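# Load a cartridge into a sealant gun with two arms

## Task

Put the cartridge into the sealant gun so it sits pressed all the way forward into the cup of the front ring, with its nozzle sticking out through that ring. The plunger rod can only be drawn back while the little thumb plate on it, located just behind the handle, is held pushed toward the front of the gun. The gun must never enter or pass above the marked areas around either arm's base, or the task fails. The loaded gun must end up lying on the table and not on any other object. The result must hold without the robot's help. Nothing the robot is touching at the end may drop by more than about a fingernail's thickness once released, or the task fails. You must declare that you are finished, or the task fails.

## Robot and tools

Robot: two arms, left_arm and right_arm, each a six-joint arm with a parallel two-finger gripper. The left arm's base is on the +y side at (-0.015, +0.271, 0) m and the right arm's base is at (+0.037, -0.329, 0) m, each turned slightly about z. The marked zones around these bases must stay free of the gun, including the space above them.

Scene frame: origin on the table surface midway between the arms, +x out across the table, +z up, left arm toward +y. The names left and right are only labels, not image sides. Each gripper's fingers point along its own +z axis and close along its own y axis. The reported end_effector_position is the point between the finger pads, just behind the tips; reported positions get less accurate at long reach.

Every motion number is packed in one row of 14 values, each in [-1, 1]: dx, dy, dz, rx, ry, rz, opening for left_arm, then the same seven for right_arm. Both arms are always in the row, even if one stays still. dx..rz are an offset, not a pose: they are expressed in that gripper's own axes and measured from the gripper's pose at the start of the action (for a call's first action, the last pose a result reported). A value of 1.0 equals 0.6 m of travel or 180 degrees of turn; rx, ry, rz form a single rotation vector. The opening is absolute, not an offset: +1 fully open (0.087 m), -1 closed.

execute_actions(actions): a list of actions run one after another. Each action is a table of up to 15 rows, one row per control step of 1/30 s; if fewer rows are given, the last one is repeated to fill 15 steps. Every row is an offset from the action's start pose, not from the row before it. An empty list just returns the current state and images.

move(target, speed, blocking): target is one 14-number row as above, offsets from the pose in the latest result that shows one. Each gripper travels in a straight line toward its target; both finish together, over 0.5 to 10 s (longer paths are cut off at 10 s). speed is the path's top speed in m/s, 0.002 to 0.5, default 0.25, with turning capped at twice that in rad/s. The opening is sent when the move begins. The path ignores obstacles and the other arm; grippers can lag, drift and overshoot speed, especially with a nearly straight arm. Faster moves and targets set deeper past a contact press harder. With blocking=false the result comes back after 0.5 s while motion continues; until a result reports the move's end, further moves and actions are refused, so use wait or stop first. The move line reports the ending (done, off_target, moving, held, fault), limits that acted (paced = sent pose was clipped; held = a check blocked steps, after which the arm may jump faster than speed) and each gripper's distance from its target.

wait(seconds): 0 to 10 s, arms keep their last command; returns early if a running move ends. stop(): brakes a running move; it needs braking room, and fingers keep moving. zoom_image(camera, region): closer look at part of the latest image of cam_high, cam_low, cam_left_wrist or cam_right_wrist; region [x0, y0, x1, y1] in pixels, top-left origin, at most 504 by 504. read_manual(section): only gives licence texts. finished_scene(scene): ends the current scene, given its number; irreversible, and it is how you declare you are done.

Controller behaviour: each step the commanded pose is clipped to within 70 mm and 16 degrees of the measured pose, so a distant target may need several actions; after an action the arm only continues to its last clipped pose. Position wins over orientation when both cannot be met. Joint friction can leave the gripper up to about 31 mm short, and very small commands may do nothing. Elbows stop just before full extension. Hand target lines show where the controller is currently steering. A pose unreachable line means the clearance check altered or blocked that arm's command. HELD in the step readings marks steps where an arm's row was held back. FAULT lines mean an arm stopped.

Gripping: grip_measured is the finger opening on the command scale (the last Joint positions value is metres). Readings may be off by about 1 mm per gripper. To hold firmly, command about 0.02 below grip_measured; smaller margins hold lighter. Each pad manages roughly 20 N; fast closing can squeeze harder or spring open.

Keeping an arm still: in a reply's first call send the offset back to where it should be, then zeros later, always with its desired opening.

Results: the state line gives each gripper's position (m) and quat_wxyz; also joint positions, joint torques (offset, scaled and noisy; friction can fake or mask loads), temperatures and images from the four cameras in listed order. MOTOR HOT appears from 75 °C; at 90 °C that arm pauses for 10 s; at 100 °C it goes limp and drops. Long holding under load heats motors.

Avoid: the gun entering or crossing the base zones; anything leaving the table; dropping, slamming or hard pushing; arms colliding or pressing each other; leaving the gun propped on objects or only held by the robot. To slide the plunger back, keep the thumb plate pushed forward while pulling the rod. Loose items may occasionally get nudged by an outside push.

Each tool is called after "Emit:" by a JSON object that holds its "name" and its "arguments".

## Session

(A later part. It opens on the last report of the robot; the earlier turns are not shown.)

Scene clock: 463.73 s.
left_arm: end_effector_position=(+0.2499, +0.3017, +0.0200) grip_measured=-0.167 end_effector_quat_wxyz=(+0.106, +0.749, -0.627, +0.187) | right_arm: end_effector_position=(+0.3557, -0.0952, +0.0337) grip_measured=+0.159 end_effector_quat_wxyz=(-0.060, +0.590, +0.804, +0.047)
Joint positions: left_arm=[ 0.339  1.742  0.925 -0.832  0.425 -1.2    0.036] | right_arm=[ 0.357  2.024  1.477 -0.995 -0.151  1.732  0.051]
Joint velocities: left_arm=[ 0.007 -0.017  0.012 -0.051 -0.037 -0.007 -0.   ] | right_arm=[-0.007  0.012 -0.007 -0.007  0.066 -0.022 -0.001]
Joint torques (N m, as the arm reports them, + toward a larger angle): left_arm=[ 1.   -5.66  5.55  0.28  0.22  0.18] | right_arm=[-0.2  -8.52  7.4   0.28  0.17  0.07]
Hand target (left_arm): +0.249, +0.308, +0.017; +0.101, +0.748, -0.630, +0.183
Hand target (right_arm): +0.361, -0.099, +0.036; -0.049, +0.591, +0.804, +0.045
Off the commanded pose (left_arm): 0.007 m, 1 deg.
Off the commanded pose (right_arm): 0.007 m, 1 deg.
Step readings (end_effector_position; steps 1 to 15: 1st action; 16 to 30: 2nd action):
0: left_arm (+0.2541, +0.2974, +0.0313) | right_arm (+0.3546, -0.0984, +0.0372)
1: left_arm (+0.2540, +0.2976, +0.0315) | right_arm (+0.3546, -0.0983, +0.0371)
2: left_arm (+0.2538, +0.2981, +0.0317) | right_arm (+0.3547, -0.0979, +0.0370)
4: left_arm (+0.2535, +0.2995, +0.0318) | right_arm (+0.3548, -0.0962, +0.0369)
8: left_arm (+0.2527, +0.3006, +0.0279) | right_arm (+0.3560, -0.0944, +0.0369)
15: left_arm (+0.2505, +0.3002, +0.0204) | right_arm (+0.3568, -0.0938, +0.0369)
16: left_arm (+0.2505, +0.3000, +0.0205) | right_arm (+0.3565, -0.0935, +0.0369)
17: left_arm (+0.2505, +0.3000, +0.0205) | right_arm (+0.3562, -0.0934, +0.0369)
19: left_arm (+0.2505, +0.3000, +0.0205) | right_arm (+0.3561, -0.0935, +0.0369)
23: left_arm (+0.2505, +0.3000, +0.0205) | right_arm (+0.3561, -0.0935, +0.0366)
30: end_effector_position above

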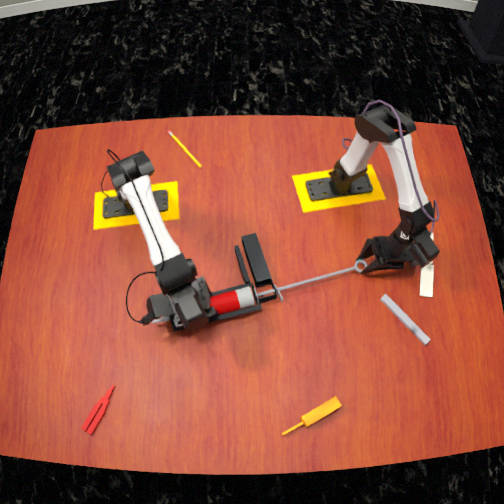

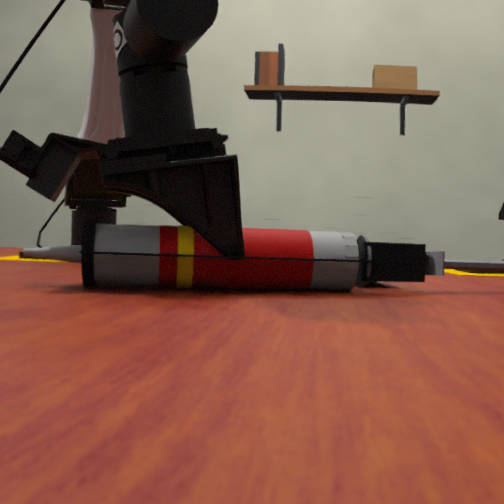

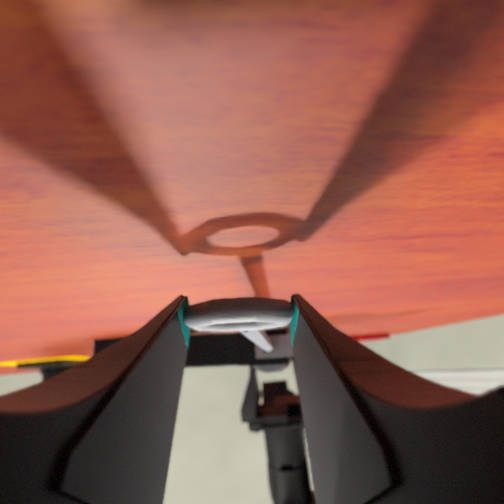

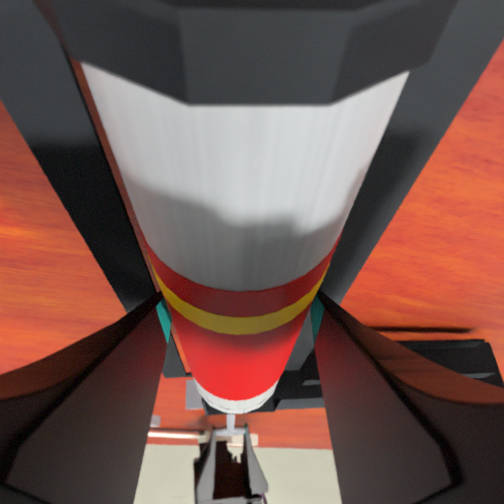

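Emit:
{"name": "execute_actions", "arguments": {"actions": [[[0,0,0,0,0.005,0,-0.26, 0,0,0,0,0,0,0.12],[0,0,0,0,0.005,0,-0.26, 0,0,0,0,0,0,0.1],[0,0,0,0,0.005,0,-0.26, 0,0,0,0,0,0,0.08],[0,0,0,0,0.005,0,-0.26, 0,0,0,0,0,0,0.06],[0,0,0,0,0.005,0,-0.26, 0,0,0,0,0,0,0.05],[-0.01,0,0,0,0,0,-0.26, -0.01,0,0,0,-0.005,0,0.05],[-0.02,0,0.002,0,-0.005,0,-0.26, -0.015,0,0,0,-0.01,0,0.05],[-0.03,0,0.004,0,-0.01,0,-0.26, -0.02,0,0,0,-0.015,0,0.05],[-0.04,0,0.006,0,-0.015,0,-0.26, -0.025,0,0,0,-0.02,0,0.05]],[[-0.02,0,0.005,0,-0.005,0,-0.26, -0.01,0,0,0,-0.01,0,0.05],[-0.012,0,0.005,0,0,0,-0.26, 0,0,0,0,0,0,0.05],[-0.012,0,0.005,0,0,0,-0.26, 0,0,0,0,0,0,0.08],[-0.012,0,0.005,0,0,0,-0.26, 0,0,0,0,0,0,0.11],[-0.012,0,0.005,0,0,0,-0.26, 0,0,0,0,0,0,0.15],[-0.012,0,0.005,0,0,0,-0.26, 0,0,0,0,0,0,0.2],[-0.012,0,0.005,0,0,0,-0.26, 0,0,0,0,0,0,0.3]]]}}

Emit:
{"name": "move", "arguments": {"target": [-0.02,0,0.012,0,0,0,-0.26, 0,0,-0.14,0,0,0,0.35], "speed": 0.1}}

Emit:
{"name": "zoom_image", "arguments": {"camera": "cam_low", "region": [60,200,460,300]}}

Scene clock: 484.00 s.
left_arm: end_effector_position=(+0.2467, +0.3038, +0.0140) grip_measured=-0.167 end_effector_quat_wxyz=(+0.119, +0.751, -0.622, +0.187) | right_arm: end_effector_position=(+0.3534, -0.0939, +0.0341) grip_measured=+0.300 end_effector_quat_wxyz=(-0.064, +0.588, +0.805, +0.046)
Joint positions: left_arm=[ 0.357  1.774  0.925 -0.833  0.434 -1.185  0.036] | right_arm=[ 0.36   2.024  1.477 -1.    -0.157  1.731  0.057]
Joint velocities: left_arm=[ 0.002 -0.002 -0.007  0.007  0.051  0.007  0.   ] | right_arm=[-0.012  0.022 -0.002  0.007 -0.022  0.007  0.001]
Joint torques (N m, as the arm reports them, + toward a larger angle): left_arm=[ 1.1  -5.72  5.04  0.34  0.26  0.14] | right_arm=[ 0.05 -8.75  5.84  0.42  0.    0.08]
Hand target (left_arm): +0.247, +0.309, +0.010; +0.114, +0.750, -0.624, +0.187
Hand target (right_arm): +0.356, -0.094, +0.034; -0.060, +0.589, +0.804, +0.049
Off the commanded pose (left_arm): 0.007 m, 1 deg.
Off the commanded pose (right_arm): 0.003 m, 1 deg.
Step readings (end_effector_position; steps 1 to 15: 1st action; 16 to 30: 2nd action):
0: left_arm (+0.2498, +0.3020, +0.0199) | right_arm (+0.3558, -0.0957, +0.0335)
1: left_arm (+0.2499, +0.3019, +0.0200) | right_arm (+0.3559, -0.0955, +0.0336)
2: left_arm (+0.2499, +0.3019, +0.0200) | right_arm (+0.3563, -0.0953, +0.0336)
4: left_arm (+0.2499, +0.3019, +0.0200) | right_arm (+0.3563, -0.0953, +0.0336)
8: left_arm (+0.2494, +0.3028, +0.0197) | right_arm (+0.3564, -0.0954, +0.0336)
15: left_arm (+0.2473, +0.3040, +0.0154) | right_arm (+0.3560, -0.0939, +0.0338)
16: left_arm (+0.2473, +0.3037, +0.0154) | right_arm (+0.3559, -0.0936, +0.0339)
17: left_arm (+0.2472, +0.3035, +0.0151) | right_arm (+0.3558, -0.0933, +0.0340)
19: left_arm (+0.2468, +0.3033, +0.0141) | right_arm (+0.3558, -0.0932, +0.0340)
23: left_arm (+0.2467, +0.3038, +0.0140) | right_arm (+0.3537, -0.0939, +0.0340)
30: end_effector_position above

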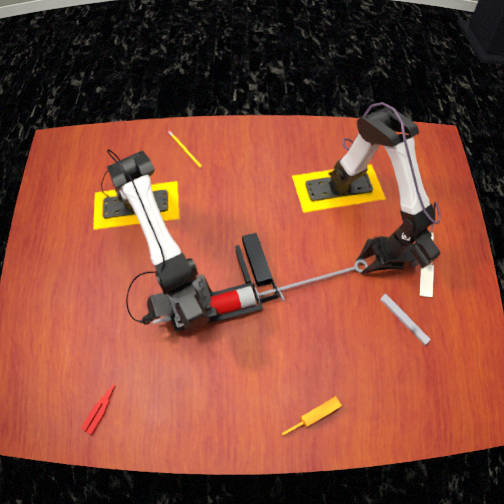

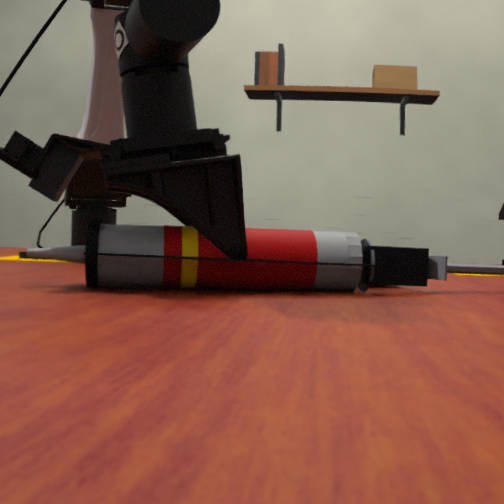

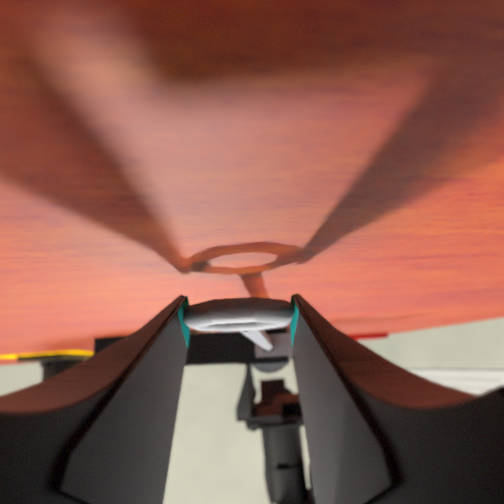

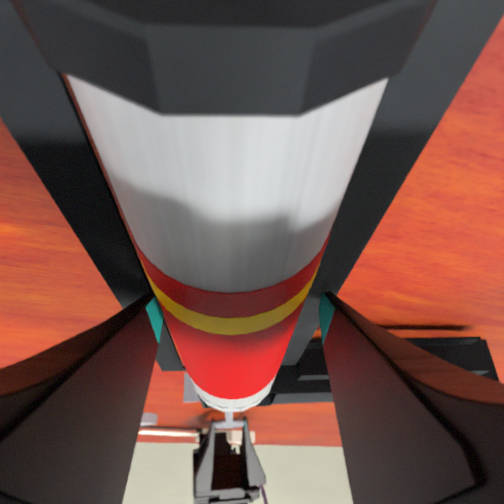

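Scene clock: 485.43 s.
left_arm: end_effector_position=(+0.2464, +0.3039, +0.0108) grip_measured=-0.167 end_effector_quat_wxyz=(+0.126, +0.751, -0.619, +0.193) | right_arm: end_effector_position=(+0.3521, -0.1056, +0.1008) grip_measured=+0.350 end_effector_quat_wxyz=(-0.074, +0.589, +0.804, +0.029)
Joint positions: left_arm=[ 0.367  1.795  0.925 -0.828  0.45  -1.174  0.036] | right_arm=[ 0.334  1.992  1.701 -1.301 -0.158  1.702  0.059]
Joint velocities: left_arm=[-0.012  0.012 -0.002 -0.037  0.022  0.022 -0.001] | right_arm=[-0.017 -0.017 -0.007  0.051 -0.066 -0.051  0.001]
Joint torques (N m, as the arm reports them, + toward a larger angle): left_arm=[ 1.11 -5.31  4.72  0.46  0.12  0.13] | right_arm=[ -0.61 -10.13   8.15   0.18  -0.03  -0.03]
Hand target (left_arm): +0.246, +0.311, +0.003; +0.119, +0.751, -0.622, +0.188
Hand target (right_arm): +0.357, -0.107, +0.117; -0.064, +0.589, +0.805, +0.046
Off the commanded pose (left_arm): 0.011 m, 1 deg.
Off the commanded pose (right_arm): 0.017 m, 2 deg.
move: off_target (left_arm, right_arm)

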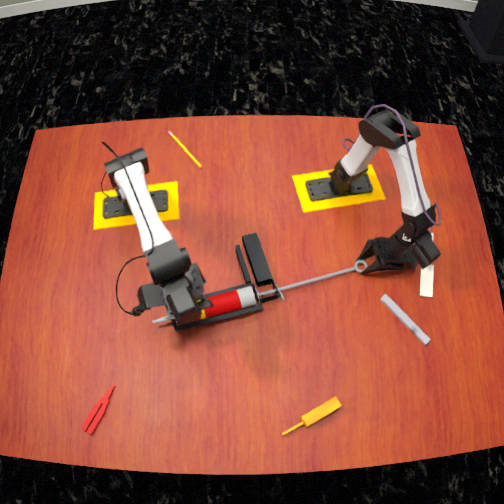

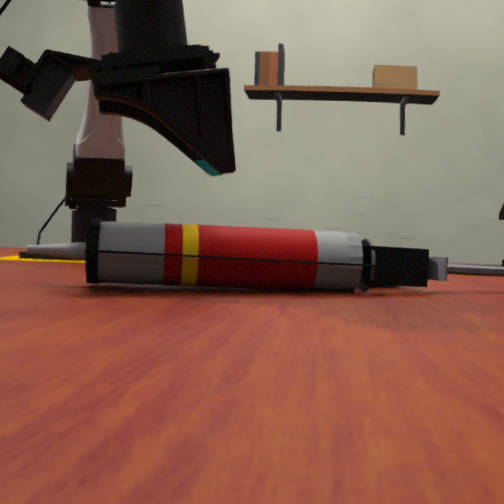

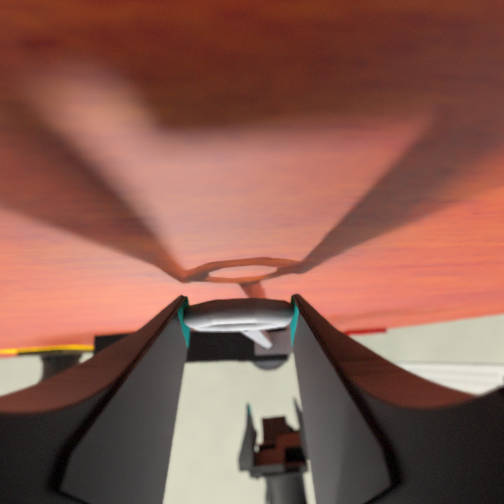

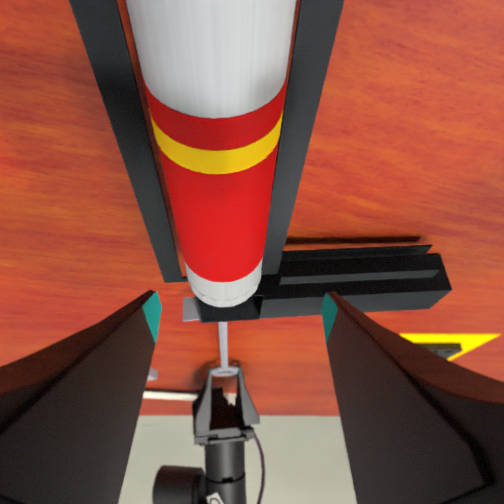

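Region (60, 200, 460, 300) of cam_low's 504x504 image, scaled by 1.260, with more detail than that image has; it fills the top 126 rows of this view, and the rest is white.

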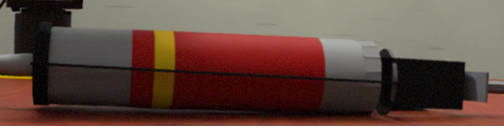

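Ring is levered up slightly; ease off and release slowly.

Emit:
{"name": "execute_actions", "arguments": {"actions": [[[0,0,-0.012,0,0,0,-0.2, 0,0,-0.02,0,0,0,0.35],[0,0,-0.012,0,0,0,-0.19, 0,0,-0.02,0,0,0,0.35],[0,0,-0.012,0,0,0,-0.18, 0,0,-0.02,0,0,0,0.35],[0,0,-0.012,0,0,0,-0.176, 0,0,-0.02,0,0,0,0.35],[0,0,-0.012,0,0,0,-0.173, 0,0,-0.02,0,0,0,0.35],[0,0,-0.012,0,0,0,-0.171, 0,0,-0.02,0,0,0,0.35],[0,0,-0.012,0,0,0,-0.169, 0,0,-0.02,0,0,0,0.35],[0,0,-0.012,0,0,0,-0.165, 0,0,-0.02,0,0,0,0.35],[0,0,-0.012,0,0,0,-0.15, 0,0,-0.02,0,0,0,0.35],[0,0,-0.012,0,0,0,-0.1, 0,0,-0.02,0,0,0,0.35],[0,0,-0.012,0,0,0,0.1, 0,0,-0.02,0,0,0,0.35],[0,0,-0.012,0,0,0,0.3, 0,0,-0.02,0,0,0,0.35]]]}}

Emit:
{"name": "move", "arguments": {"target": [0.03,0,-0.12,0,0,0,0.3, -0.1,-0.15,-0.03,0,0,0,0.35], "speed": 0.15}}

Emit:
{"name": "zoom_image", "arguments": {"camera": "cam_high", "region": [140,265,290,340]}}

Emit:
{"name": "zoom_image", "arguments": {"camera": "cam_low", "region": [10,200,200,300]}}

Scene clock: 501.40 s.
left_arm: end_effector_position=(+0.2437, +0.3024, +0.0116) grip_measured=+0.298 end_effector_quat_wxyz=(+0.133, +0.750, -0.618, +0.192) | right_arm: end_effector_position=(+0.3486, -0.1072, +0.1050) grip_measured=+0.350 end_effector_quat_wxyz=(-0.078, +0.589, +0.804, +0.021)
Joint positions: left_arm=[ 0.368  1.795  0.925 -0.842  0.451 -1.171  0.057] | right_arm=[ 0.334  1.992  1.718 -1.334 -0.158  1.702  0.059]
Joint velocities: left_arm=[-0.007 -0.007 -0.007  0.051 -0.007  0.007  0.004] | right_arm=[-0.017 -0.007 -0.007  0.007 -0.007 -0.051  0.   ]
Joint torques (N m, as the arm reports them, + toward a larger angle): left_arm=[ 0.66 -7.81  6.05  0.    0.3   0.01] | right_arm=[-0.25 -8.66  8.13  0.16 -0.02  0.02]
Hand target (left_arm): +0.245, +0.307, +0.017; +0.126, +0.751, -0.619, +0.193
Hand target (right_arm): +0.353, -0.107, +0.112; -0.074, +0.589, +0.804, +0.029
Off the commanded pose (left_arm): 0.007 m, 1 deg.
Off the commanded pose (right_arm): 0.009 m, 1 deg.
Step readings (end_effector_position):
0: left_arm (+0.2464, +0.3039, +0.0108) | right_arm (+0.3519, -0.1057, +0.1008)
1: left_arm (+0.2461, +0.3036, +0.0109) | right_arm (+0.3516, -0.1058, +0.1013)
2: left_arm (+0.2457, +0.3034, +0.0110) | right_arm (+0.3510, -0.1061, +0.1021)
4: left_arm (+0.2454, +0.3034, +0.0111) | right_arm (+0.3507, -0.1062, +0.1040)
8: left_arm (+0.2452, +0.3033, +0.0112) | right_arm (+0.3499, -0.1066, +0.1050)
15: end_effector_position above

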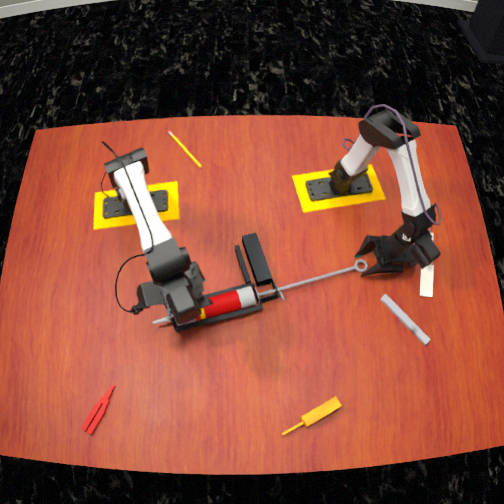

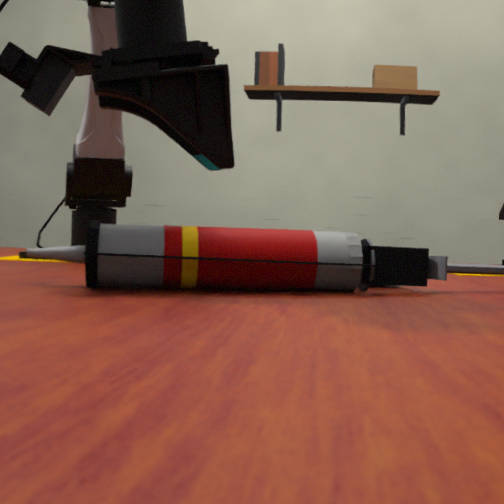

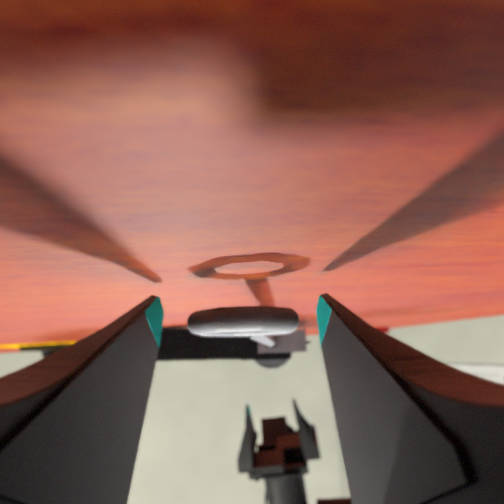

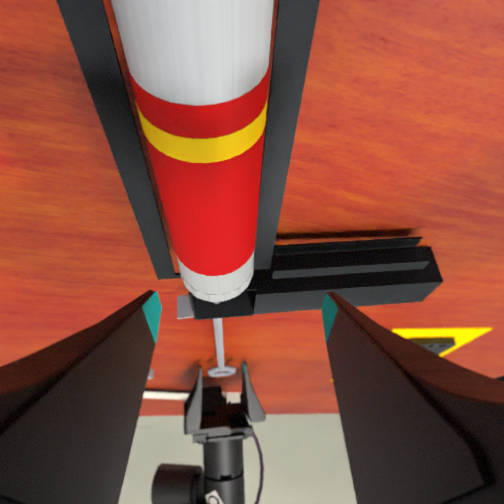

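Scene clock: 502.73 s.
left_arm: end_effector_position=(+0.2359, +0.3113, +0.0761) grip_measured=+0.300 end_effector_quat_wxyz=(+0.146, +0.750, -0.616, +0.192) | right_arm: end_effector_position=(+0.2871, -0.1882, +0.1179) grip_measured=+0.350 end_effector_quat_wxyz=(-0.081, +0.590, +0.803, +0.024)
Joint positions: left_arm=[ 0.415  1.697  1.087 -1.152  0.451 -1.115  0.057] | right_arm=[ 0.166  1.662  1.35  -1.322 -0.157  1.533  0.059]
Joint velocities: left_arm=[-0.017  0.002 -0.022 -0.022  0.051  0.037  0.001] | right_arm=[-0.027 -0.002 -0.012  0.022  0.037  0.022  0.   ]
Joint torques (N m, as the arm reports them, + toward a larger angle): left_arm=[ 0.77 -7.86  7.16 -0.12  0.25  0.01] | right_arm=[-0.43 -7.42  4.15  0.21  0.07  0.01]
Hand target (left_arm): +0.238, +0.317, +0.084; +0.133, +0.750, -0.618, +0.193
Hand target (right_arm): +0.282, -0.193, +0.117; -0.079, +0.589, +0.804, +0.021
Off the commanded pose (left_arm): 0.010 m, 2 deg.
Off the commanded pose (right_arm): 0.007 m, 0 deg.
move: done

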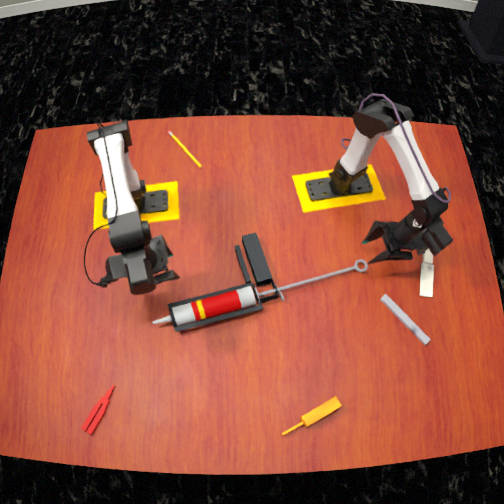

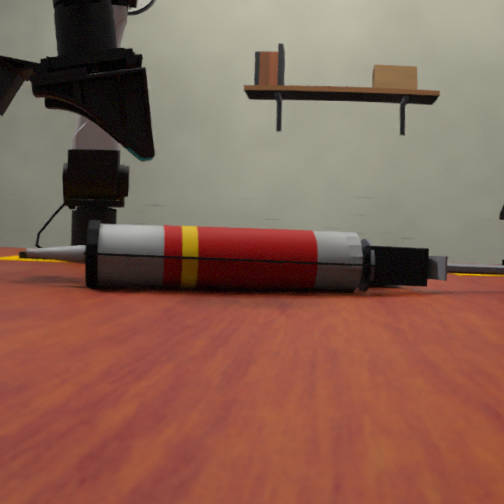

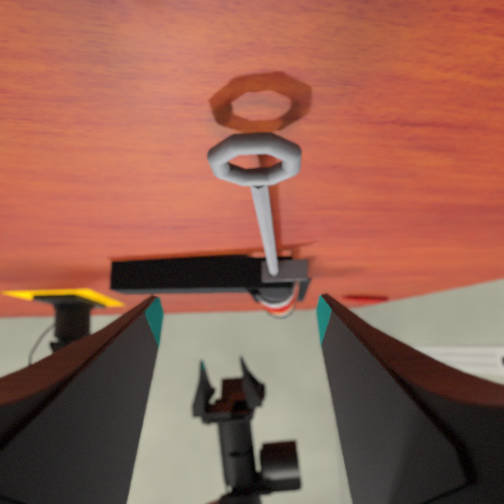

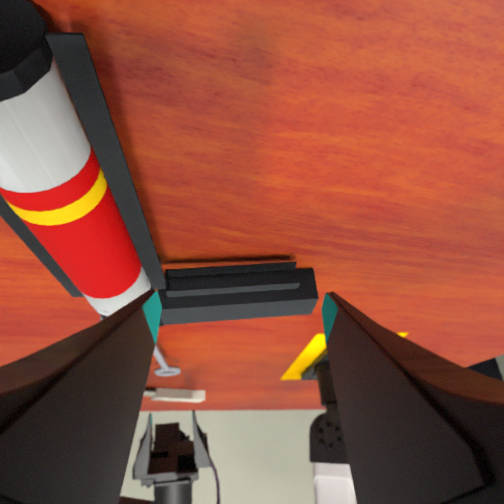

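Region (140, 265, 290, 340) of cam_high's 504x504 image, scaled by 3.360, with more detail than that image has.

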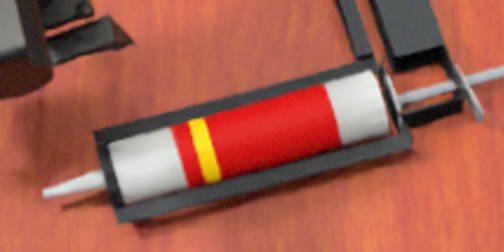

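Region (10, 200, 200, 300) of cam_low's 504x504 image, scaled by 2.653, with more detail than that image has; it fills the top 265 rows of this view, and the rest is white.

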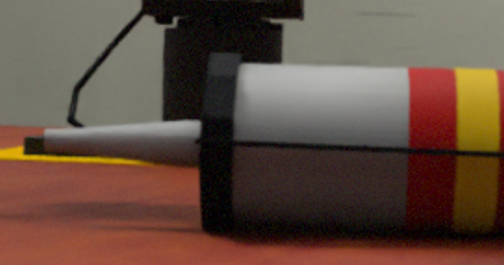

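The cartridge is seated in the cup and both arms are clear. I'm done with scene 2.

Emit:
{"name": "finished_scene", "arguments": {"scene": 2}}

The scene is finished: the task was done.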